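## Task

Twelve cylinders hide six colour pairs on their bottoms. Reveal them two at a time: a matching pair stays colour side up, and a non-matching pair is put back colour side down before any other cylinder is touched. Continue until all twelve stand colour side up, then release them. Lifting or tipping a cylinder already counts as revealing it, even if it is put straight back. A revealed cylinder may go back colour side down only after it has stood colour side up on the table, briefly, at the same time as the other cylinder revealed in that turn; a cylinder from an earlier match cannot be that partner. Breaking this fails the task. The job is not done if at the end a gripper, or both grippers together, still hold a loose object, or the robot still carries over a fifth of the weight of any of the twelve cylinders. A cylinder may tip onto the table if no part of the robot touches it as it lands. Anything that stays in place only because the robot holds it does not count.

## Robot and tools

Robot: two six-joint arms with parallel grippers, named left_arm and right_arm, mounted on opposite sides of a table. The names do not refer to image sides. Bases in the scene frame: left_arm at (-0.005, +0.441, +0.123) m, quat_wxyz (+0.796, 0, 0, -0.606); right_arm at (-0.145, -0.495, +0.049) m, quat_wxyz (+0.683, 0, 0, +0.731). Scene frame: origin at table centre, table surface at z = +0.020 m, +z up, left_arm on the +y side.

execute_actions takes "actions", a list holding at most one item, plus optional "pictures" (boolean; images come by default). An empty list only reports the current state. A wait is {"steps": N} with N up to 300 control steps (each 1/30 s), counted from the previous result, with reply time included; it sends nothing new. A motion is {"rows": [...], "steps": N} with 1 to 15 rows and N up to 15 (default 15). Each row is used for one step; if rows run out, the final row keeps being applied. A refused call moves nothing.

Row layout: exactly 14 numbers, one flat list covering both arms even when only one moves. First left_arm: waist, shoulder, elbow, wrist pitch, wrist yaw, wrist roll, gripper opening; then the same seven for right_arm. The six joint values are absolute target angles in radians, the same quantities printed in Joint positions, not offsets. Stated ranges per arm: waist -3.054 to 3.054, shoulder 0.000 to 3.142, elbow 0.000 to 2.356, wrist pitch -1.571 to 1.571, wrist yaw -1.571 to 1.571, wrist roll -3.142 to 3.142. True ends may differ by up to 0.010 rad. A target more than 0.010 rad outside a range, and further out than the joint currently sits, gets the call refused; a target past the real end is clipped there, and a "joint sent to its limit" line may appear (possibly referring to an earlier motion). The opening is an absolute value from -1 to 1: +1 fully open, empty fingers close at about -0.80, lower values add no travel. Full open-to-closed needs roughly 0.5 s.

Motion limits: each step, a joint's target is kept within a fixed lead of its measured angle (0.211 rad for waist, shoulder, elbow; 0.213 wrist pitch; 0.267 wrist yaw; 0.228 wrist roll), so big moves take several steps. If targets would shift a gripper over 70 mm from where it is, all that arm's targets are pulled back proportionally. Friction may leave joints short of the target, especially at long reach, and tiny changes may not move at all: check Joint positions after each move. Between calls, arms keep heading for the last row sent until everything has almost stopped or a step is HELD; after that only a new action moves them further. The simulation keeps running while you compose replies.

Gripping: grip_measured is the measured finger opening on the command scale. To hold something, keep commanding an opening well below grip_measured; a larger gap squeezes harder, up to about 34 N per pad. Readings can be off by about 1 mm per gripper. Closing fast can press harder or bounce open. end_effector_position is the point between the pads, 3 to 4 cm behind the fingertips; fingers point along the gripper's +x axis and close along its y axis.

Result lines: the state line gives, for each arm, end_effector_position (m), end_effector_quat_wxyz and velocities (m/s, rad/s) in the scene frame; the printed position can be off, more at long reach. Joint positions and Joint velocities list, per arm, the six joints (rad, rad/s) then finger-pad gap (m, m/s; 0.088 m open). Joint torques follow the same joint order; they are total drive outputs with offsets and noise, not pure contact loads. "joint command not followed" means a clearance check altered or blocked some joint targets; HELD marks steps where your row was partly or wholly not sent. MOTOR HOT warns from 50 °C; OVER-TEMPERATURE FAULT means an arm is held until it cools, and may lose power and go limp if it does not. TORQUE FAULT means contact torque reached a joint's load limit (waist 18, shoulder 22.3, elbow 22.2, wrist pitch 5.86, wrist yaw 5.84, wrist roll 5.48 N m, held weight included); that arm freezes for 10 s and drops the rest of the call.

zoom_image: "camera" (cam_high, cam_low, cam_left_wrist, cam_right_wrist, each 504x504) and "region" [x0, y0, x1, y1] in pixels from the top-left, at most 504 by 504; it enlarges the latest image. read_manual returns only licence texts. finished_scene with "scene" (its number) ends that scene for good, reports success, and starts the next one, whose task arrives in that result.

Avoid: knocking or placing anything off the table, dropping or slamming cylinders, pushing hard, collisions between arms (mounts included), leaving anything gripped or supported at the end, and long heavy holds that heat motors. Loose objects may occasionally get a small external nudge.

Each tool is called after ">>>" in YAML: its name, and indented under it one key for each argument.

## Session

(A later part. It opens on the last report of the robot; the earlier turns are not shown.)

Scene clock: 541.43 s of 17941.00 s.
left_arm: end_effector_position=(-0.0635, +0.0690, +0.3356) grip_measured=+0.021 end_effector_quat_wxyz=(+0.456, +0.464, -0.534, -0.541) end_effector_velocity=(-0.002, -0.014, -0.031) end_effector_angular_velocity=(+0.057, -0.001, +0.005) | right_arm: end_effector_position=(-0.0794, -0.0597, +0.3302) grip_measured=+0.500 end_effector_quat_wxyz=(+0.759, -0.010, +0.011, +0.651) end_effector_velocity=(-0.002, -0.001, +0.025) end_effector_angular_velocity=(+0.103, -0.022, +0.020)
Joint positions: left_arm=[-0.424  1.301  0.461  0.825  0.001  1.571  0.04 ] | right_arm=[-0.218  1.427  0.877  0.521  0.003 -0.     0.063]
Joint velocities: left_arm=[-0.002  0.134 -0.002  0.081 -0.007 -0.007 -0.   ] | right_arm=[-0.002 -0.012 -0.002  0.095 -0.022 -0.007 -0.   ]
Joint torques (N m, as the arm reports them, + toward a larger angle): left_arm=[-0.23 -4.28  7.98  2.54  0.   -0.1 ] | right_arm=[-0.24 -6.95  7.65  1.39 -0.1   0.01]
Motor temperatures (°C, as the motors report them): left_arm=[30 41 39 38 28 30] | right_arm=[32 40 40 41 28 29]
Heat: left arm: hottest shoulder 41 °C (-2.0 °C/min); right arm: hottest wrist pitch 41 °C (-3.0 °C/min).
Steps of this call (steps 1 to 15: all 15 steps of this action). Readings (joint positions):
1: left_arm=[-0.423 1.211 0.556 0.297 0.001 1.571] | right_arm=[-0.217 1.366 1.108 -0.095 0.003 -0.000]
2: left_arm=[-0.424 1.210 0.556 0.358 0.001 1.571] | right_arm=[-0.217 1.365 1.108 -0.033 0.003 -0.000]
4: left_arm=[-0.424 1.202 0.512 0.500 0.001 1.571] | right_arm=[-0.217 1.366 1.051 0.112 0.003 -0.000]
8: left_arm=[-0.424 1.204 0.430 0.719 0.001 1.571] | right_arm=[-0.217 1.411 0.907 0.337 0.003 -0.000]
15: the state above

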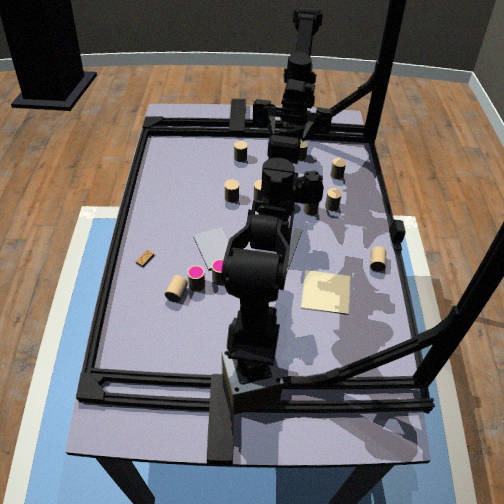

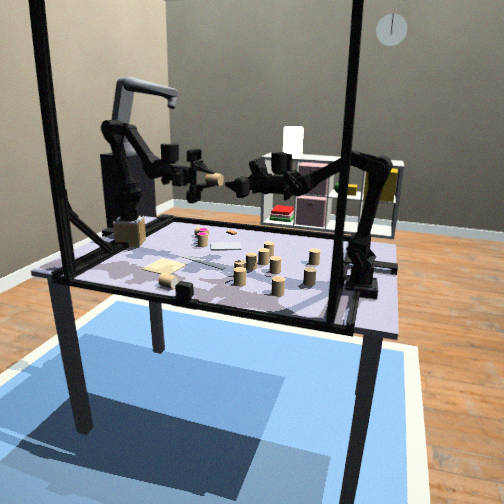

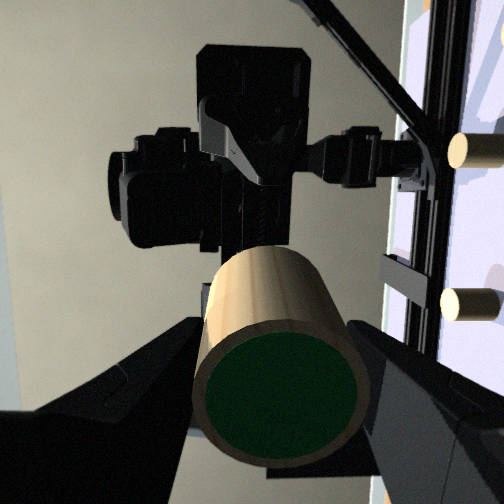

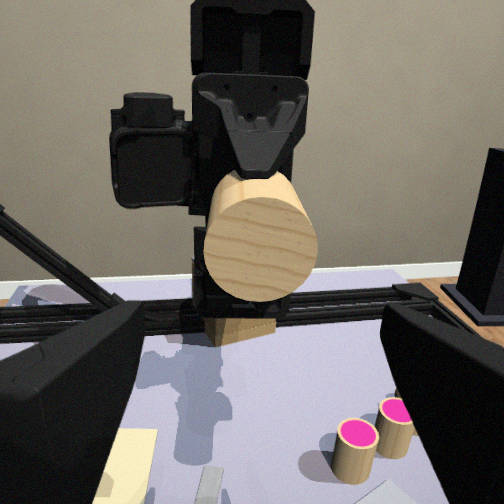

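>>> execute_actions:
  actions:
    - {"rows":[[-0.426,1.4,0.545,0.86,0,1.571,-0.3,-0.22,1.424,0.877,0.533,0,0,0.5],[-0.426,1.4,0.545,0.86,0,1.571,-0.3,-0.22,1.424,0.877,0.533,0,0,0.5],[-0.426,1.4,0.545,0.86,0,1.571,-0.3,-0.22,1.424,0.877,0.533,0,0,0.5],[-0.426,1.49,0.62,0.876,0,1.571,-0.3,-0.22,1.424,0.877,0.533,0,0,0.5],[-0.426,1.49,0.62,0.876,0,1.571,-0.3,-0.22,1.424,0.877,0.533,0,0,0.5],[-0.426,1.49,0.62,0.876,0,1.571,-0.3,-0.22,1.424,0.877,0.533,0,0,0.5],[-0.426,1.585,0.698,0.892,0,1.571,-0.3,-0.22,1.424,0.877,0.533,0,0,0.5],[-0.426,1.585,0.698,0.892,0,1.571,-0.3,-0.22,1.424,0.877,0.533,0,0,0.5],[-0.426,1.585,0.698,0.892,0,1.571,-0.3,-0.22,1.424,0.877,0.533,0,0,0.5],[-0.426,1.585,0.698,0.892,0,1.571,-0.3,-0.22,1.424,0.877,0.533,0,0,0.5],[-0.426,1.585,0.698,0.892,0,1.571,-0.3,-0.22,1.424,0.877,0.533,0,0,0.5],[-0.426,1.585,0.698,0.892,0,1.571,-0.3,-0.22,1.424,0.877,0.533,0,0,0.15]]}
  pictures: false

>>> execute_actions:
  actions:
    - {"rows":[[-0.426,1.585,0.698,0.892,0,1.571,-0.3,-0.22,1.424,0.877,0.533,0,0,0.05],[-0.426,1.585,0.698,0.892,0,1.571,-0.3,-0.22,1.424,0.877,0.533,0,0,0.05],[-0.426,1.585,0.698,0.892,0,1.571,-0.3,-0.22,1.424,0.877,0.533,0,0,0.05],[-0.426,1.585,0.698,0.892,0,1.571,-0.3,-0.22,1.424,0.877,0.533,0,0,-0.3],[-0.426,1.585,0.698,0.892,0,1.571,-0.3,-0.22,1.424,0.877,0.533,0,0,-0.3],[-0.426,1.585,0.698,0.892,0,1.571,-0.3,-0.22,1.424,0.877,0.533,0,0,-0.3],[-0.426,1.585,0.698,0.892,0,1.571,-0.3,-0.22,1.424,0.877,0.533,0,0,-0.3],[-0.426,1.585,0.698,0.892,0,1.571,0.5,-0.22,1.424,0.877,0.533,0,0,-0.3],[-0.426,1.585,0.698,0.892,0,1.571,0.5,-0.22,1.424,0.877,0.533,0,0,-0.3],[-0.426,1.585,0.698,0.892,0,1.571,0.5,-0.22,1.424,0.877,0.533,0,0,-0.3],[-0.426,1.585,0.698,0.892,0,1.571,0.5,-0.22,1.424,0.877,0.533,0,0,-0.3],[-0.426,1.585,0.698,0.892,0,1.571,0.5,-0.22,1.424,0.877,0.533,0,0,-0.3],[-0.426,1.47,0.6,0.872,0,1.571,0.5,-0.22,1.424,0.877,0.533,0,0,-0.3]]}
  pictures: false

>>> execute_actions:
  actions:
    - {"rows":[[-0.426,1.31,0.47,0.84,0,1.571,0.5,-0.22,1.424,0.877,0.533,0,0,-0.3],[-0.426,1.31,0.47,0.84,0,1.571,0.5,-0.22,1.424,0.877,0.533,0,0,-0.3],[-0.426,1.31,0.47,0.84,0,1.571,0.5,-0.22,1.424,0.877,0.533,0,0,-0.3],[-0.426,1.25,0.44,0.84,0,1.571,0.5,-0.22,1.424,0.877,0.533,0,0,-0.3],[-0.426,1.2,0.42,0.84,0,1.571,0.5,-0.22,1.424,0.877,0.533,0,0,-0.3],[-0.426,1.2,0.42,0.84,0,1.571,0.5,0.05,1.4,1.1,-1.144,0,0,-0.3]]}
  pictures: false

>>> execute_actions:
  actions:
    - {"rows":[[-0.426,1.2,0.42,0.84,0,1.571,0.5,0.05,1.4,1.1,-1.144,0,0,-0.3]],"steps":14}
  pictures: false

>>> execute_actions:
  actions:
    - {"rows":[[-0.426,1.2,0.42,0.84,0,1.571,0.5,0.05,1.589,1.165,-1.144,0,0,-0.3]],"steps":9}
  pictures: false

>>> execute_actions:
  actions:
    - {"rows":[[-0.426,1.2,0.42,0.84,0,1.571,0.5,0.05,1.615,1.1,-1.055,0,0,-0.3],[-0.426,1.2,0.42,0.84,0,1.571,0.5,0.05,1.615,1.1,-1.055,0,0,-0.3],[-0.426,1.2,0.42,0.84,0,1.571,0.5,0.05,1.615,1.1,-1.055,0,0,-0.3],[-0.426,1.2,0.42,0.84,0,1.571,0.5,0.05,1.645,1.035,-0.96,0,0,-0.3],[-0.426,1.2,0.42,0.84,0,1.571,0.5,0.05,1.645,1.035,-0.96,0,0,-0.3],[-0.426,1.2,0.42,0.84,0,1.571,0.5,0.05,1.645,1.035,-0.96,0,0,-0.3],[-0.426,1.2,0.42,0.84,0,1.571,0.5,0.05,1.665,0.99,-0.895,0,0,-0.3],[-0.426,1.2,0.42,0.84,0,1.571,0.5,0.05,1.665,0.99,-0.895,0,0,-0.3],[-0.426,1.2,0.42,0.84,0,1.571,0.5,0.05,1.665,0.99,-0.895,0,0,-0.3],[-0.426,1.2,0.42,0.84,0,1.571,0.5,0.05,1.679,0.956,-0.854,0,0,-0.3]]}
  pictures: false

>>> execute_actions:
  actions:
    - {"rows":[[-0.426,1.2,0.42,0.84,0,1.571,0.5,0.05,1.679,0.956,-0.854,0,0,0.4],[-0.426,1.2,0.42,0.84,0,1.571,0.5,0.05,1.679,0.956,-0.854,0,0,0.4],[-0.426,1.2,0.42,0.84,0,1.571,0.5,0.05,1.679,0.956,-0.854,0,0,0.4],[-0.426,1.2,0.42,0.84,0,1.571,0.5,0.05,1.679,0.956,-0.854,0,0,0.4],[-0.426,1.2,0.42,0.84,0,1.571,0.5,0.05,1.679,0.956,-0.854,0,0,0.4],[-0.426,1.2,0.42,0.84,0,1.571,0.5,0.05,1.679,0.956,-0.854,0,0,0.4],[-0.426,1.2,0.42,0.84,0,1.571,0.5,0.05,1.645,1.035,-0.96,0,0,0.4],[-0.426,1.2,0.42,0.84,0,1.571,0.5,0.05,1.645,1.035,-0.96,0,0,0.4],[-0.426,1.2,0.42,0.84,0,1.571,0.5,0.05,1.615,1.1,-1.055,0,0,0.4],[-0.426,1.2,0.42,0.84,0,1.571,0.5,0.05,1.615,1.1,-1.055,0,0,0.4],[-0.426,1.2,0.42,0.84,0,1.571,0.5,0.05,1.589,1.165,-1.144,0,0,0.4]]}
  pictures: false

>>> execute_actions:
  actions:
    - {"rows":[[-0.426,1.2,0.42,0.84,0,1.571,0.5,-0.27,1.70,1.28,-1.15,0,0,0.4]]}

Scene clock: 570.43 s of 17941.00 s.
left_arm: end_effector_position=(-0.0737, +0.0057, +0.3356) grip_measured=+0.018 end_effector_quat_wxyz=(+0.457, +0.462, -0.536, -0.539) end_effector_velocity=(+0.001, -0.010, +0.012) end_effector_angular_velocity=(-0.030, +0.012, +0.020) | right_arm: end_effector_position=(-0.0793, -0.0598, +0.3328) grip_measured=+0.229 end_effector_quat_wxyz=(+0.759, -0.006, +0.007, +0.651) end_effector_velocity=(-0.000, +0.000, -0.007) end_effector_angular_velocity=(-0.030, -0.018, +0.005)
Joint positions: left_arm=[-0.425  1.578  0.683  0.886  0.001  1.571  0.04 ] | right_arm=[-0.218  1.427  0.876  0.532  0.002 -0.     0.05 ]
Joint velocities: left_arm=[-0.002  0.022  0.046  0.007 -0.022 -0.007 -0.   ] | right_arm=[-0.002  0.002 -0.002 -0.022 -0.007 -0.022 -0.045]
Joint torques (N m, as the arm reports them, + toward a larger angle): left_arm=[-0.16 -5.2   8.1   2.36  0.   -0.1 ] | right_arm=[-0.09 -6.86  7.64  1.52 -0.05  0.03]
Motor temperatures (°C, as the motors report them): left_arm=[30 41 42 43 28 30] | right_arm=[32 40 41 44 28 29]
Heat: left arm: hottest wrist pitch 43 °C (+2.0 °C/min); right arm: hottest wrist pitch 44 °C (+0.0 °C/min).
Steps of this call (steps 1 to 30: the robot went on to your last target; steps 31 to 855: nothing new was sent; steps 856 to 870: all 15 steps of this action). Readings (joint positions):
856: left_arm=[-0.425 1.321 0.473 0.840 0.001 1.571] | right_arm=[-0.218 1.427 0.876 0.532 0.002 -0.000]
857: left_arm=[-0.425 1.342 0.491 0.847 0.001 1.571] | right_arm=[-0.218 1.427 0.876 0.532 0.002 -0.000]
859: left_arm=[-0.425 1.389 0.530 0.854 0.001 1.571] | right_arm=[-0.218 1.427 0.876 0.532 0.002 -0.000]
863: left_arm=[-0.425 1.505 0.628 0.878 0.001 1.571] | right_arm=[-0.218 1.427 0.876 0.532 0.002 -0.000]
870: the state above

Scene clock: 570.93 s of 17941.00 s.
left_arm: end_effector_position=(-0.0718, +0.0192, +0.3382) grip_measured=+0.490 end_effector_quat_wxyz=(+0.458, +0.461, -0.537, -0.538) end_effector_velocity=(+0.026, +0.150, +0.026) end_effector_angular_velocity=(-0.064, +0.017, +0.020) | right_arm: end_effector_position=(-0.0789, -0.0599, +0.3328) grip_measured=+0.003 end_effector_quat_wxyz=(+0.759, -0.006, +0.007, +0.651) end_effector_velocity=(-0.002, +0.000, +0.001) end_effector_angular_velocity=(-0.006, -0.021, +0.020)
Joint positions: left_arm=[-0.425  1.52   0.636  0.879  0.001  1.571  0.063] | right_arm=[-0.219  1.427  0.876  0.532  0.001 -0.     0.039]
Joint velocities: left_arm=[-0.002 -0.637 -0.535 -0.037 -0.022 -0.007 -0.008] | right_arm=[-0.002 -0.002  0.002 -0.007 -0.022 -0.022 -0.   ]
Joint torques (N m, as the arm reports them, + toward a larger angle): left_arm=[-0.07 -5.42  7.45  2.    0.02 -0.1 ] | right_arm=[-0.08 -6.92  7.61  1.51 -0.07  0.04]
Motor temperatures (°C, as the motors report them): left_arm=[30 41 42 44 28 30] | right_arm=[32 40 41 44 28 29]
Heat: left arm: hottest wrist pitch 44 °C (+3.0 °C/min); right arm: hottest wrist pitch 44 °C (+0.0 °C/min).
Steps of this call (steps 1 to 15: all 15 steps of this action). Readings (joint positions):
1: left_arm=[-0.425 1.578 0.685 0.887 0.001 1.571] | right_arm=[-0.218 1.427 0.876 0.532 0.002 -0.000]
2: left_arm=[-0.425 1.578 0.686 0.888 0.001 1.571] | right_arm=[-0.218 1.427 0.876 0.532 0.002 -0.000]
4: left_arm=[-0.425 1.578 0.688 0.888 0.001 1.571] | right_arm=[-0.218 1.427 0.876 0.532 0.002 -0.000]
8: left_arm=[-0.425 1.578 0.688 0.888 0.001 1.571] | right_arm=[-0.219 1.427 0.876 0.532 0.001 -0.000]
15: the state above

Scene clock: 571.43 s of 17941.00 s.
left_arm: end_effector_position=(-0.0615, +0.0844, +0.3573) grip_measured=+0.500 end_effector_quat_wxyz=(+0.476, +0.443, -0.551, -0.523) end_effector_velocity=(-0.001, +0.005, -0.010) end_effector_angular_velocity=(+0.016, -0.010, -0.009) | right_arm: end_effector_position=(-0.1986, -0.0636, +0.3285) grip_measured=+0.003 end_effector_quat_wxyz=(+0.653, -0.116, +0.103, +0.741) end_effector_velocity=(+0.013, -0.123, -0.356) end_effector_angular_velocity=(-1.788, -0.244, -0.002)
Joint positions: left_arm=[-0.425  1.208  0.428  0.841  0.001  1.571  0.063] | right_arm=[ 0.053  1.402  1.093 -0.004 -0.006 -0.     0.039]
Joint velocities: left_arm=[-0.002 -0.007 -0.032  0.007  0.007  0.007 -0.   ] | right_arm=[ 0.012 -0.017  0.061 -1.883  0.022 -0.022 -0.   ]
Joint torques (N m, as the arm reports them, + toward a larger angle): left_arm=[-0.07 -4.35  6.39  1.9   0.01 -0.1 ] | right_arm=[-0.52 -6.72  7.88  1.05  0.13  0.04]
Motor temperatures (°C, as the motors report them): left_arm=[30 41 42 44 28 30] | right_arm=[32 40 41 44 28 29]
Heat: left arm: hottest wrist pitch 44 °C (+3.0 °C/min); right arm: hottest wrist pitch 44 °C (+0.0 °C/min).
Steps of this call (steps 1 to 15: all 15 steps of this action). Readings (joint positions):
1: left_arm=[-0.425 1.481 0.607 0.872 0.001 1.571] | right_arm=[-0.219 1.427 0.876 0.532 0.001 -0.000]
2: left_arm=[-0.425 1.433 0.568 0.859 0.001 1.571] | right_arm=[-0.219 1.427 0.876 0.532 0.001 -0.000]
4: left_arm=[-0.425 1.349 0.505 0.852 0.001 1.571] | right_arm=[-0.219 1.427 0.876 0.532 0.001 -0.000]
8: left_arm=[-0.425 1.232 0.442 0.844 0.001 1.571] | right_arm=[-0.139 1.427 0.956 0.403 0.011 -0.000]
15: the state above

Scene clock: 571.90 s of 17941.00 s.
left_arm: end_effector_position=(-0.0615, +0.0847, +0.3575) grip_measured=+0.500 end_effector_quat_wxyz=(+0.476, +0.443, -0.552, -0.523) end_effector_velocity=(-0.000, +0.001, -0.002) end_effector_angular_velocity=(+0.008, +0.006, -0.005) | right_arm: end_effector_position=(-0.1823, -0.1889, +0.1933) grip_measured=+0.003 end_effector_quat_wxyz=(+0.549, -0.418, +0.372, +0.620) end_effector_velocity=(+0.046, -0.385, -0.156) end_effector_angular_velocity=(-1.900, -0.217, -0.007)
Joint positions: left_arm=[-0.425  1.207  0.427  0.841  0.001  1.571  0.063] | right_arm=[ 0.051  1.401  1.094 -0.881 -0.002 -0.     0.039]
Joint velocities: left_arm=[ 0.002 -0.002 -0.002 -0.007  0.007 -0.007  0.   ] | right_arm=[-0.002 -0.002 -0.002 -1.912 -0.007  0.007 -0.   ]
Joint torques (N m, as the arm reports them, + toward a larger angle): left_arm=[-0.07 -4.27  6.23  1.91  0.01 -0.1 ] | right_arm=[-0.13 -5.84  7.55  0.6   0.02  0.02]
Motor temperatures (°C, as the motors report them): left_arm=[30 41 42 44 28 30] | right_arm=[32 40 41 44 28 29]
Heat: left arm: hottest wrist pitch 44 °C (+3.0 °C/min); right arm: hottest wrist pitch 44 °C (+0.0 °C/min).
Steps of this call (steps 1 to 14: all 14 steps of this action). Readings (joint positions):
1: left_arm=[-0.425 1.208 0.427 0.841 0.001 1.571] | right_arm=[0.053 1.401 1.094 -0.067 -0.004 -0.000]
2: left_arm=[-0.425 1.208 0.427 0.841 0.001 1.571] | right_arm=[0.052 1.401 1.094 -0.131 -0.003 -0.000]
4: left_arm=[-0.425 1.208 0.427 0.841 0.001 1.571] | right_arm=[0.051 1.401 1.094 -0.259 -0.002 -0.000]
8: left_arm=[-0.425 1.207 0.427 0.841 0.001 1.571] | right_arm=[0.051 1.401 1.094 -0.506 -0.002 -0.000]
14: the state above

Scene clock: 572.20 s of 17941.00 s.
left_arm: end_effector_position=(-0.0615, +0.0848, +0.3573) grip_measured=+0.500 end_effector_quat_wxyz=(+0.476, +0.443, -0.552, -0.523) end_effector_velocity=(+0.004, -0.001, -0.000) end_effector_angular_velocity=(-0.001, +0.009, +0.024) | right_arm: end_effector_position=(-0.1779, -0.2255, +0.1493) grip_measured=+0.002 end_effector_quat_wxyz=(+0.470, -0.528, +0.469, +0.530) end_effector_velocity=(+0.004, -0.021, +0.017) end_effector_angular_velocity=(-0.113, -0.021, +0.005)
Joint positions: left_arm=[-0.425  1.207  0.427  0.841  0.001  1.571  0.063] | right_arm=[ 0.051  1.584  1.149 -1.133 -0.002 -0.     0.039]
Joint velocities: left_arm=[ 0.002  0.002 -0.002  0.007 -0.022 -0.007  0.   ] | right_arm=[-0.002  0.002  0.071 -0.183  0.007 -0.007 -0.   ]
Joint torques (N m, as the arm reports them, + toward a larger angle): left_arm=[-0.05 -4.24  6.27  1.91  0.01 -0.1 ] | right_arm=[-0.08 -6.19  7.42  0.03  0.03  0.01]
Motor temperatures (°C, as the motors report them): left_arm=[30 41 42 44 28 30] | right_arm=[32 40 41 44 28 29]
Heat: left arm: hottest wrist pitch 44 °C (+3.0 °C/min); right arm: hottest wrist pitch 44 °C (+0.0 °C/min).
Steps of this call (steps 1 to 9: all 9 steps of this action). Readings (joint positions):
1: left_arm=[-0.425 1.207 0.427 0.841 0.001 1.571] | right_arm=[0.051 1.425 1.104 -0.955 -0.002 -0.000]
2: left_arm=[-0.425 1.207 0.427 0.841 0.001 1.571] | right_arm=[0.051 1.459 1.123 -1.010 -0.002 -0.000]
4: left_arm=[-0.425 1.207 0.427 0.841 0.001 1.571] | right_arm=[0.051 1.532 1.145 -1.073 -0.002 -0.000]
8: left_arm=[-0.425 1.207 0.427 0.841 0.001 1.571] | right_arm=[0.051 1.584 1.147 -1.127 -0.002 -0.000]
9: the state above

Scene clock: 572.70 s of 17941.00 s.
left_arm: end_effector_position=(-0.0615, +0.0848, +0.3573) grip_measured=+0.500 end_effector_quat_wxyz=(+0.476, +0.443, -0.552, -0.523) end_effector_velocity=(+0.000, +0.001, -0.004) end_effector_angular_velocity=(+0.013, +0.006, +0.004) | right_arm: end_effector_position=(-0.1779, -0.2260, +0.0835) grip_measured=+0.003 end_effector_quat_wxyz=(+0.468, -0.529, +0.470, +0.529) end_effector_velocity=(-0.003, +0.007, -0.012) end_effector_angular_velocity=(+0.055, +0.014, +0.010)
Joint positions: left_arm=[-0.425  1.207  0.427  0.841  0.001  1.571  0.063] | right_arm=[ 0.051  1.671  0.964 -0.866 -0.002 -0.     0.039]
Joint velocities: left_arm=[-0.002 -0.002 -0.007 -0.007 -0.007 -0.007 -0.   ] | right_arm=[ 0.002  0.002 -0.051  0.11  -0.007 -0.007 -0.   ]
Joint torques (N m, as the arm reports them, + toward a larger angle): left_arm=[-0.07 -4.25  6.3   1.9   0.02 -0.1 ] | right_arm=[-0.03 -5.73  5.45  0.34  0.03  0.01]
Motor temperatures (°C, as the motors report them): left_arm=[30 41 42 44 28 30] | right_arm=[32 40 41 44 28 29]
Heat: left arm: hottest wrist pitch 44 °C (+3.0 °C/min); right arm: hottest wrist pitch 44 °C (+0.0 °C/min).
Steps of this call (steps 1 to 15: all 15 steps of this action). Readings (joint positions):
1: left_arm=[-0.425 1.207 0.427 0.841 0.001 1.571] | right_arm=[0.051 1.584 1.145 -1.121 -0.002 -0.000]
2: left_arm=[-0.425 1.207 0.427 0.841 0.001 1.571] | right_arm=[0.051 1.585 1.137 -1.095 -0.002 -0.000]
4: left_arm=[-0.425 1.207 0.427 0.841 0.001 1.571] | right_arm=[0.051 1.597 1.116 -1.057 -0.002 -0.000]
8: left_arm=[-0.425 1.207 0.427 0.841 0.001 1.571] | right_arm=[0.051 1.635 1.037 -0.950 -0.002 -0.000]
15: the state above

Scene clock: 573.20 s of 17941.00 s.
left_arm: end_effector_position=(-0.0615, +0.0848, +0.3573) grip_measured=+0.500 end_effector_quat_wxyz=(+0.476, +0.443, -0.552, -0.523) end_effector_velocity=(+0.000, +0.000, -0.002) end_effector_angular_velocity=(+0.006, -0.008, +0.005) | right_arm: end_effector_position=(-0.1785, -0.2214, +0.1456) grip_measured=+0.397 end_effector_quat_wxyz=(+0.470, -0.526, +0.468, +0.531) end_effector_velocity=(-0.003, +0.019, +0.138) end_effector_angular_velocity=(+0.234, +0.035, +0.005)
Joint positions: left_arm=[-0.425  1.207  0.427  0.841  0.001  1.571  0.063] | right_arm=[ 0.051  1.599  1.149 -1.113 -0.002 -0.     0.058]
Joint velocities: left_arm=[-0.002 -0.002 -0.002 -0.007 -0.007  0.007 -0.   ] | right_arm=[-0.002 -0.232  0.32  -0.315 -0.007 -0.007  0.001]
Joint torques (N m, as the arm reports them, + toward a larger angle): left_arm=[-0.08 -4.24  6.24  1.9   0.01 -0.1 ] | right_arm=[-0.16 -5.88  5.42 -0.22  0.03  0.03]
Motor temperatures (°C, as the motors report them): left_arm=[30 41 41 44 28 30] | right_arm=[32 40 41 44 28 29]
Heat: left arm: hottest wrist pitch 44 °C (+3.0 °C/min); right arm: hottest wrist pitch 44 °C (+0.0 °C/min).
Steps of this call (steps 1 to 15: all 15 steps of this action). Readings (joint positions):
1: left_arm=[-0.425 1.207 0.427 0.841 0.001 1.571] | right_arm=[0.051 1.671 0.963 -0.863 -0.002 -0.000]
2: left_arm=[-0.425 1.207 0.427 0.841 0.001 1.571] | right_arm=[0.051 1.671 0.963 -0.860 -0.002 -0.000]
4: left_arm=[-0.425 1.207 0.427 0.841 0.001 1.571] | right_arm=[0.051 1.671 0.963 -0.857 -0.002 -0.000]
8: left_arm=[-0.425 1.207 0.427 0.841 0.001 1.571] | right_arm=[0.051 1.671 0.985 -0.907 -0.002 -0.000]
15: the state above

Scene clock: 573.70 s of 17941.00 s.
left_arm: end_effector_position=(-0.0615, +0.0848, +0.3572) grip_measured=+0.500 end_effector_quat_wxyz=(+0.476, +0.443, -0.551, -0.523) end_effector_velocity=(+0.000, +0.000, -0.002) end_effector_angular_velocity=(+0.008, +0.007, +0.004) | right_arm: end_effector_position=(-0.0848, -0.2012, +0.1521) grip_measured=+0.400 end_effector_quat_wxyz=(+0.550, -0.447, +0.546, +0.448) end_effector_velocity=(-0.003, -0.000, -0.000) end_effector_angular_velocity=(-0.003, +0.023, +0.005)
Joint positions: left_arm=[-0.425  1.207  0.427  0.841  0.001  1.571  0.063] | right_arm=[-0.27   1.687  1.27  -1.148  0.003 -0.001  0.059]
Joint velocities: left_arm=[-0.002 -0.002 -0.002 -0.007 -0.007 -0.007 -0.   ] | right_arm=[-0.002  0.002  0.002 -0.007 -0.022 -0.007 -0.   ]
Joint torques (N m, as the arm reports them, + toward a larger angle): left_arm=[-0.09 -4.22  6.27  1.9   0.02 -0.09] | right_arm=[ 0.   -5.95  7.26 -0.03 -0.07  0.04]
Motor temperatures (°C, as the motors report them): left_arm=[30 41 41 44 28 30] | right_arm=[32 40 41 44 28 29]
Heat: left arm: hottest wrist pitch 44 °C (+3.0 °C/min); right arm: hottest wrist pitch 44 °C (+0.0 °C/min).
Steps of this call (steps 1 to 15: all 15 steps of this action). Readings (joint positions):
1: left_arm=[-0.425 1.207 0.427 0.841 0.001 1.571] | right_arm=[0.037 1.604 1.171 -1.135 -0.012 -0.000]
2: left_arm=[-0.425 1.207 0.427 0.841 0.001 1.571] | right_arm=[-0.011 1.622 1.201 -1.145 -0.015 -0.000]
4: left_arm=[-0.425 1.207 0.427 0.841 0.001 1.571] | right_arm=[-0.131 1.662 1.249 -1.132 -0.004 -0.000]
8: left_arm=[-0.425 1.207 0.427 0.841 0.001 1.571] | right_arm=[-0.268 1.686 1.265 -1.148 0.006 -0.001]
15: the state above

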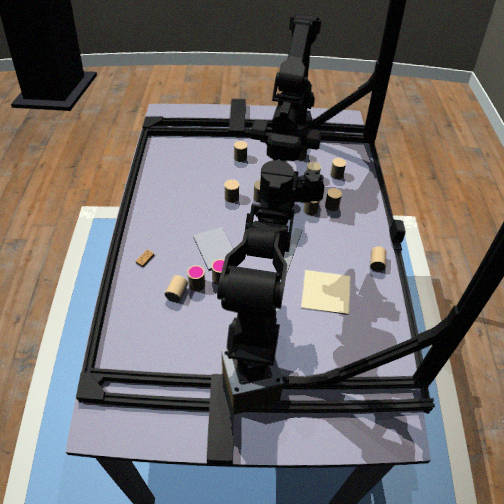

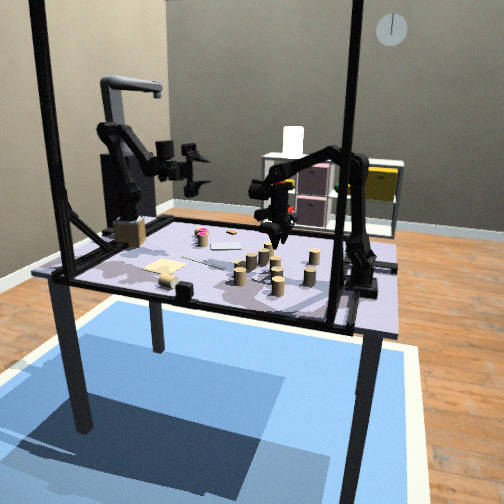

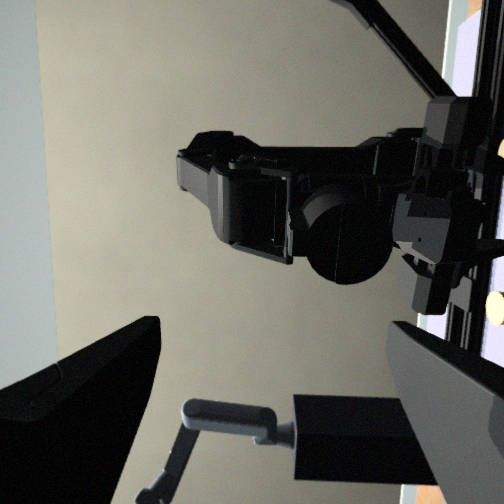

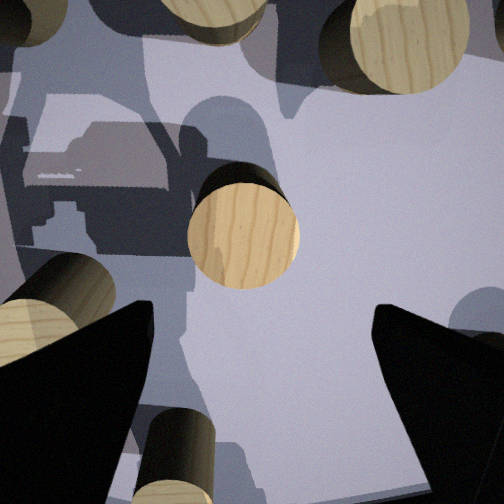

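>>> execute_actions:
  actions:
    - {"rows":[[-0.426,1.2,0.42,0.84,0,1.571,0.5,-0.258,1.749,1.255,-1.076,0,0,0.4],[-0.426,1.2,0.42,0.84,0,1.571,0.5,-0.258,1.749,1.255,-1.076,0,0,0.4],[-0.426,1.2,0.42,0.84,0,1.571,0.5,-0.258,1.749,1.255,-1.076,0,0,0.4],[-0.426,1.2,0.42,0.84,0,1.571,0.5,-0.258,1.774,1.192,-0.991,0,0,0.4],[-0.426,1.2,0.42,0.84,0,1.571,0.5,-0.258,1.774,1.192,-0.991,0,0,0.4],[-0.426,1.2,0.42,0.84,0,1.571,0.5,-0.258,1.774,1.192,-0.991,0,0,0.4],[-0.426,1.2,0.42,0.84,0,1.571,0.5,-0.258,1.792,1.148,-0.931,0,0,0.4],[-0.426,1.2,0.42,0.84,0,1.571,0.5,-0.258,1.792,1.148,-0.931,0,0,0.4],[-0.426,1.2,0.42,0.84,0,1.571,0.5,-0.258,1.792,1.148,-0.931,0,0,0.4],[-0.426,1.2,0.42,0.84,0,1.571,0.5,-0.258,1.807,1.11,-0.882,0,0,0.4]]}
  pictures: false

>>> execute_actions:
  actions:
    - {"rows":[[-0.426,1.2,0.42,0.84,0,1.571,0.5,-0.258,1.807,1.11,-0.882,0,0,0.1],[-0.426,1.2,0.42,0.84,0,1.571,0.5,-0.258,1.807,1.11,-0.882,0,0,0.1],[-0.426,1.2,0.42,0.84,0,1.571,0.5,-0.258,1.807,1.11,-0.882,0,0,0.1],[-0.426,1.2,0.42,0.84,0,1.571,0.5,-0.258,1.807,1.11,-0.882,0,0,0.1],[-0.426,1.2,0.42,0.84,0,1.571,0.5,-0.258,1.807,1.11,-0.882,0,0,0],[-0.426,1.2,0.42,0.84,0,1.571,0.5,-0.258,1.807,1.11,-0.882,0,0,-0.3],[-0.426,1.2,0.42,0.84,0,1.571,0.5,-0.258,1.807,1.11,-0.882,0,0,-0.3],[-0.426,1.2,0.42,0.84,0,1.571,0.5,-0.258,1.807,1.11,-0.882,0,0,-0.3],[-0.426,1.2,0.42,0.84,0,1.571,0.5,-0.258,1.807,1.11,-0.882,0,0,-0.3],[-0.426,1.2,0.42,0.84,0,1.571,0.5,-0.258,1.774,1.192,-0.991,0,0,-0.3],[-0.426,1.2,0.42,0.84,0,1.571,0.5,-0.258,1.774,1.192,-0.991,0,0,-0.3],[-0.426,1.2,0.42,0.84,0,1.571,0.5,-0.258,1.749,1.255,-1.076,0,0,-0.3],[-0.426,1.2,0.42,0.84,0,1.571,0.5,-0.258,1.749,1.255,-1.076,0,0,-0.3],[-0.426,1.2,0.42,0.84,0,1.571,0.5,-0.258,1.7,1.3,-1.15,0,0,-0.3]]}
  pictures: false

>>> execute_actions:
  actions:
    - {"rows":[[-0.426,1.2,0.42,0.84,0,1.571,0.5,-0.25,1.55,1.25,-1.15,0,0,-0.3],[-0.426,1.2,0.42,0.84,0,1.571,0.5,-0.25,1.55,1.25,-1.15,0,0,-0.3],[-0.426,1.2,0.42,0.84,0,1.571,0.5,-0.25,1.45,1.2,-1.1,0,0,-0.3],[-0.426,1.2,0.42,0.84,0,1.571,0.5,-0.22,1.35,1.1,0.53,0,0,-0.3]]}
  pictures: false

>>> execute_actions:
  actions:
    - {"rows":[[-0.426,1.2,0.42,0.84,0,1.571,0.5,-0.22,1.35,1.1,0.53,0,0,-0.3],[-0.426,1.2,0.42,0.84,0,1.571,0.5,-0.22,1.35,1.1,0.53,0,0,-0.3],[-0.426,1.2,0.42,0.84,0,1.571,0.5,-0.22,1.35,1.1,0.53,0,0,-0.3],[-0.426,1.2,0.42,0.84,0,1.571,0.5,-0.22,1.35,1.1,0.53,0,0,-0.3],[-0.426,1.2,0.42,0.84,0,1.571,0.5,-0.22,1.424,0.885,0.533,0,0,-0.3]]}
  pictures: false

>>> execute_actions:
  actions:
    - {"rows":[[-0.426,1.31,0.47,0.84,0,1.571,0.5,-0.22,1.424,0.885,0.533,0,0,-0.3]],"steps":12}

Scene clock: 586.60 s of 17941.00 s.
left_arm: end_effector_position=(-0.0614, +0.0848, +0.3572) grip_measured=+0.500 end_effector_quat_wxyz=(+0.476, +0.443, -0.551, -0.523) end_effector_velocity=(+0.000, +0.001, +0.001) end_effector_angular_velocity=(-0.006, +0.009, +0.004) | right_arm: end_effector_position=(-0.0863, -0.1937, +0.0846) grip_measured=+0.400 end_effector_quat_wxyz=(+0.546, -0.451, +0.546, +0.449) end_effector_velocity=(-0.005, -0.002, -0.020) end_effector_angular_velocity=(+0.016, +0.019, +0.024)
Joint positions: left_arm=[-0.425  1.206  0.427  0.841  0.001  1.571  0.063] | right_arm=[-0.261  1.797  1.119 -0.894  0.002 -0.001  0.059]
Joint velocities: left_arm=[-0.002 -0.002 -0.002  0.007 -0.007 -0.007 -0.   ] | right_arm=[ 0.002  0.012 -0.071  0.095 -0.022 -0.022 -0.001]
Joint torques (N m, as the arm reports them, + toward a larger angle): left_arm=[-0.05 -4.22  6.32  1.94  0.01 -0.11] | right_arm=[ 0.23 -6.63  5.47  0.32 -0.1   0.05]
Motor temperatures (°C, as the motors report them): left_arm=[30 41 41 44 28 30] | right_arm=[32 40 41 42 28 29]
Heat: left arm: hottest wrist pitch 44 °C (+3.0 °C/min); right arm: hottest wrist pitch 42 °C (-1.0 °C/min).
Steps of this call (steps 1 to 15: the robot went on to your last target; steps 16 to 90: nothing new was sent; then 9.40 s passed at rest; steps 91 to 105: all 15 steps of this action). Readings (joint positions):
91: left_arm=[-0.425 1.206 0.427 0.841 0.001 1.571] | right_arm=[-0.269 1.693 1.270 -1.140 0.002 -0.001]
92: left_arm=[-0.425 1.206 0.427 0.841 0.001 1.571] | right_arm=[-0.268 1.700 1.270 -1.116 0.002 -0.001]
94: left_arm=[-0.425 1.206 0.427 0.841 0.001 1.571] | right_arm=[-0.263 1.723 1.260 -1.075 0.002 -0.001]
98: left_arm=[-0.425 1.206 0.427 0.841 0.001 1.571] | right_arm=[-0.261 1.761 1.193 -0.981 0.002 -0.001]
105: the state above

Scene clock: 587.10 s of 17941.00 s.
left_arm: end_effector_position=(-0.0614, +0.0848, +0.3572) grip_measured=+0.500 end_effector_quat_wxyz=(+0.476, +0.443, -0.551, -0.523) end_effector_velocity=(+0.000, +0.000, -0.002) end_effector_angular_velocity=(+0.008, +0.007, +0.004) | right_arm: end_effector_position=(-0.0878, -0.1957, +0.1214) grip_measured=+0.003 end_effector_quat_wxyz=(+0.535, -0.457, +0.555, +0.443) end_effector_velocity=(+0.003, +0.017, +0.308) end_effector_angular_velocity=(+0.287, -0.048, +0.005)
Joint positions: left_arm=[-0.425  1.206  0.427  0.841  0.001  1.571  0.063] | right_arm=[-0.26   1.765  1.235 -1.076 -0.002 -0.001  0.039]
Joint velocities: left_arm=[-0.002 -0.002 -0.002 -0.007 -0.007 -0.007 -0.   ] | right_arm=[-0.002 -0.505  0.672 -0.886 -0.007 -0.007  0.   ]
Joint torques (N m, as the arm reports them, + toward a larger angle): left_arm=[-0.04 -4.21  6.32  1.93  0.02 -0.11] | right_arm=[  0.11 -10.99   7.32  -0.12   0.04   0.05]
Motor temperatures (°C, as the motors report them): left_arm=[30 41 41 44 28 30] | right_arm=[32 40 41 42 28 29]
Heat: left arm: hottest wrist pitch 44 °C (+3.0 °C/min); right arm: hottest wrist pitch 42 °C (+0.0 °C/min).
Steps of this call (steps 1 to 15: all 15 steps of this action). Readings (joint positions):
1: left_arm=[-0.425 1.206 0.427 0.841 0.001 1.571] | right_arm=[-0.261 1.797 1.118 -0.891 0.002 -0.001]
2: left_arm=[-0.425 1.206 0.427 0.841 0.001 1.571] | right_arm=[-0.260 1.797 1.117 -0.889 0.002 -0.001]
4: left_arm=[-0.425 1.206 0.427 0.841 0.001 1.571] | right_arm=[-0.260 1.797 1.117 -0.885 0.002 -0.001]
8: left_arm=[-0.425 1.206 0.427 0.841 0.001 1.571] | right_arm=[-0.260 1.797 1.117 -0.883 -0.003 -0.001]
15: the state above

Scene clock: 587.60 s of 17941.00 s.
left_arm: end_effector_position=(-0.0614, +0.0848, +0.3572) grip_measured=+0.500 end_effector_quat_wxyz=(+0.476, +0.443, -0.551, -0.523) end_effector_velocity=(-0.004, +0.000, -0.003) end_effector_angular_velocity=(+0.009, -0.024, -0.013) | right_arm: end_effector_position=(-0.0848, -0.1076, +0.2751) grip_measured=+0.002 end_effector_quat_wxyz=(+0.721, -0.207, +0.241, +0.616) end_effector_velocity=(+0.038, +0.232, +0.305) end_effector_angular_velocity=(+1.783, -0.277, -0.013)
Joint positions: left_arm=[-0.425  1.206  0.427  0.841  0.001  1.571  0.063] | right_arm=[-0.223  1.364  1.107 -0.389  0.001 -0.001  0.039]
Joint velocities: left_arm=[-0.007  0.002 -0.002 -0.007  0.007  0.022 -0.   ] | right_arm=[-0.002 -0.007 -0.042  1.839  0.007  0.007  0.   ]
Joint torques (N m, as the arm reports them, + toward a larger angle): left_arm=[-0.06 -4.21  6.34  1.93  0.01 -0.1 ] | right_arm=[ 0.12 -7.74  7.23  1.56 -0.06  0.06]
Motor temperatures (°C, as the motors report them): left_arm=[30 41 41 44 28 30] | right_arm=[32 40 41 42 28 29]
Heat: left arm: hottest wrist pitch 44 °C (+3.0 °C/min); right arm: hottest wrist pitch 42 °C (+0.0 °C/min).
Steps of this call (steps 1 to 15: all 15 steps of this action). Readings (joint positions):
1: left_arm=[-0.425 1.206 0.427 0.841 0.001 1.571] | right_arm=[-0.259 1.728 1.247 -1.092 -0.002 -0.001]
2: left_arm=[-0.425 1.206 0.427 0.841 0.001 1.571] | right_arm=[-0.258 1.684 1.247 -1.109 -0.002 -0.001]
4: left_arm=[-0.425 1.206 0.427 0.841 0.001 1.571] | right_arm=[-0.252 1.566 1.216 -1.072 -0.000 -0.001]
8: left_arm=[-0.425 1.206 0.427 0.841 0.001 1.571] | right_arm=[-0.225 1.385 1.133 -0.821 0.001 -0.001]
15: the state above

Scene clock: 588.10 s of 17941.00 s.
left_arm: end_effector_position=(-0.0614, +0.0848, +0.3572) grip_measured=+0.500 end_effector_quat_wxyz=(+0.476, +0.443, -0.551, -0.523) end_effector_velocity=(+0.002, +0.000, -0.002) end_effector_angular_velocity=(+0.009, +0.007, +0.019) | right_arm: end_effector_position=(-0.0774, -0.0589, +0.3189) grip_measured=+0.003 end_effector_quat_wxyz=(+0.759, -0.025, +0.029, +0.650) end_effector_velocity=(-0.000, -0.002, +0.278) end_effector_angular_velocity=(+0.995, -0.162, +0.005)
Joint positions: left_arm=[-0.425  1.206  0.427  0.841  0.001  1.571  0.063] | right_arm=[-0.223  1.435  0.879  0.479  0.001 -0.001  0.039]
Joint velocities: left_arm=[-0.002 -0.002 -0.002 -0.007 -0.022 -0.007 -0.   ] | right_arm=[-0.002 -0.154  0.115  0.74  -0.007 -0.007 -0.   ]
Joint torques (N m, as the arm reports them, + toward a larger angle): left_arm=[-0.09 -4.24  6.34  1.93  0.02 -0.11] | right_arm=[ 0.25 -6.93  7.44  1.22 -0.06  0.06]
Motor temperatures (°C, as the motors report them): left_arm=[30 41 41 44 28 30] | right_arm=[32 40 41 42 28 29]
Heat: left arm: hottest wrist pitch 44 °C (+3.0 °C/min); right arm: hottest wrist pitch 42 °C (+0.0 °C/min).
Steps of this call (steps 1 to 15: all 15 steps of this action). Readings (joint positions):
1: left_arm=[-0.425 1.206 0.427 0.841 0.001 1.571] | right_arm=[-0.223 1.364 1.106 -0.326 0.001 -0.001]
2: left_arm=[-0.425 1.206 0.427 0.841 0.001 1.571] | right_arm=[-0.223 1.364 1.106 -0.264 0.001 -0.001]
4: left_arm=[-0.425 1.206 0.427 0.841 0.001 1.571] | right_arm=[-0.223 1.364 1.106 -0.140 0.001 -0.001]
8: left_arm=[-0.425 1.206 0.427 0.841 0.001 1.571] | right_arm=[-0.223 1.379 0.968 0.118 0.001 -0.001]
15: the state above

Scene clock: 588.50 s of 17941.00 s.
left_arm: end_effector_position=(-0.0640, +0.0689, +0.3372) grip_measured=+0.500 end_effector_quat_wxyz=(+0.458, +0.461, -0.536, -0.539) end_effector_velocity=(-0.000, -0.001, +0.001) end_effector_angular_velocity=(+0.006, -0.008, +0.005) | right_arm: end_effector_position=(-0.0774, -0.0595, +0.3360) grip_measured=+0.003 end_effector_quat_wxyz=(+0.760, -0.004, +0.004, +0.650) end_effector_velocity=(-0.002, -0.000, -0.002) end_effector_angular_velocity=(-0.008, -0.006, +0.010)
Joint positions: left_arm=[-0.425  1.304  0.461  0.838  0.001  1.571  0.063] | right_arm=[-0.223  1.427  0.884  0.53   0.001 -0.001  0.039]
Joint velocities: left_arm=[-0.002 -0.002  0.012 -0.022 -0.007  0.007 -0.   ] | right_arm=[ 0.002 -0.002 -0.002 -0.007 -0.007 -0.007 -0.   ]
Joint torques (N m, as the arm reports them, + toward a larger angle): left_arm=[-0.05 -3.41  7.97  2.18  0.01 -0.1 ] | right_arm=[ 0.15 -6.9   7.6   1.59 -0.06  0.04]
Motor temperatures (°C, as the motors report them): left_arm=[30 41 41 44 28 30] | right_arm=[32 40 41 42 28 29]
Heat: left arm: hottest wrist pitch 44 °C (+3.0 °C/min); right arm: hottest wrist pitch 42 °C (+0.0 °C/min).
Steps of this call (steps 1 to 12: all 12 steps of this action). Readings (joint positions):
1: left_arm=[-0.425 1.218 0.430 0.843 0.001 1.571] | right_arm=[-0.223 1.430 0.882 0.498 0.001 -0.001]
2: left_arm=[-0.425 1.238 0.440 0.845 0.001 1.571] | right_arm=[-0.223 1.427 0.884 0.509 0.001 -0.001]
4: left_arm=[-0.425 1.279 0.455 0.841 0.001 1.571] | right_arm=[-0.223 1.427 0.884 0.519 0.001 -0.001]
8: left_arm=[-0.425 1.303 0.457 0.838 0.001 1.571] | right_arm=[-0.223 1.427 0.884 0.528 0.001 -0.001]
12: the state above

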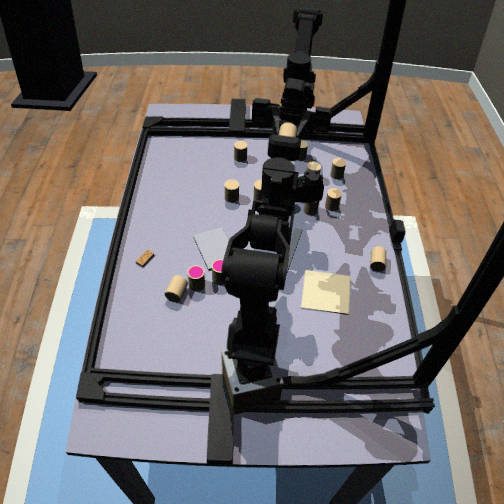

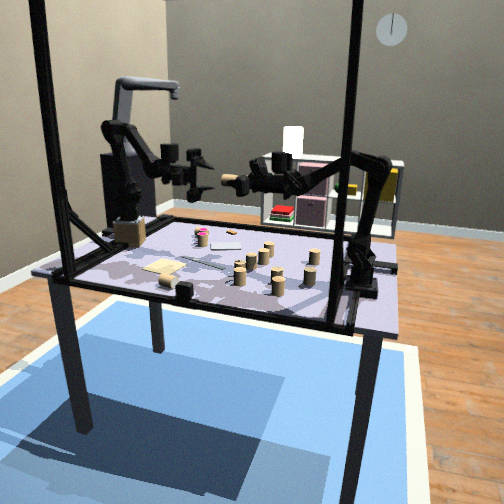

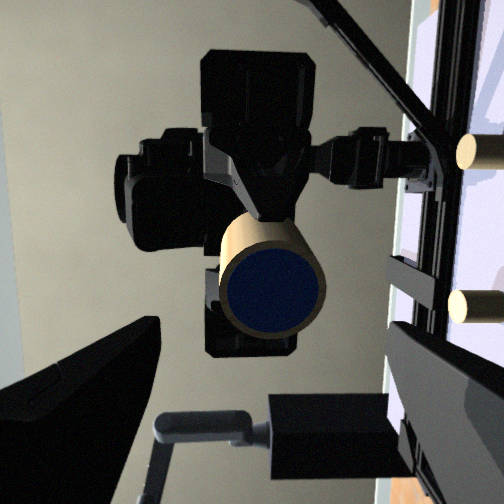

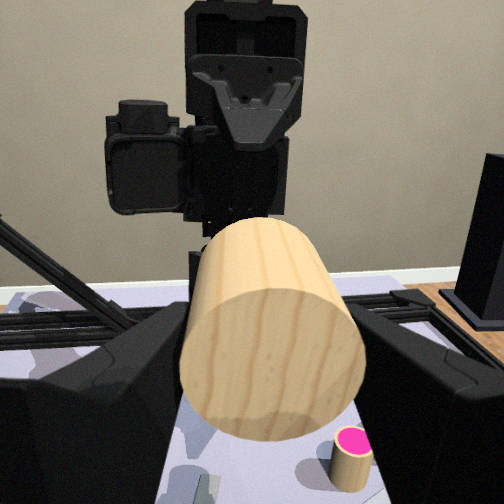

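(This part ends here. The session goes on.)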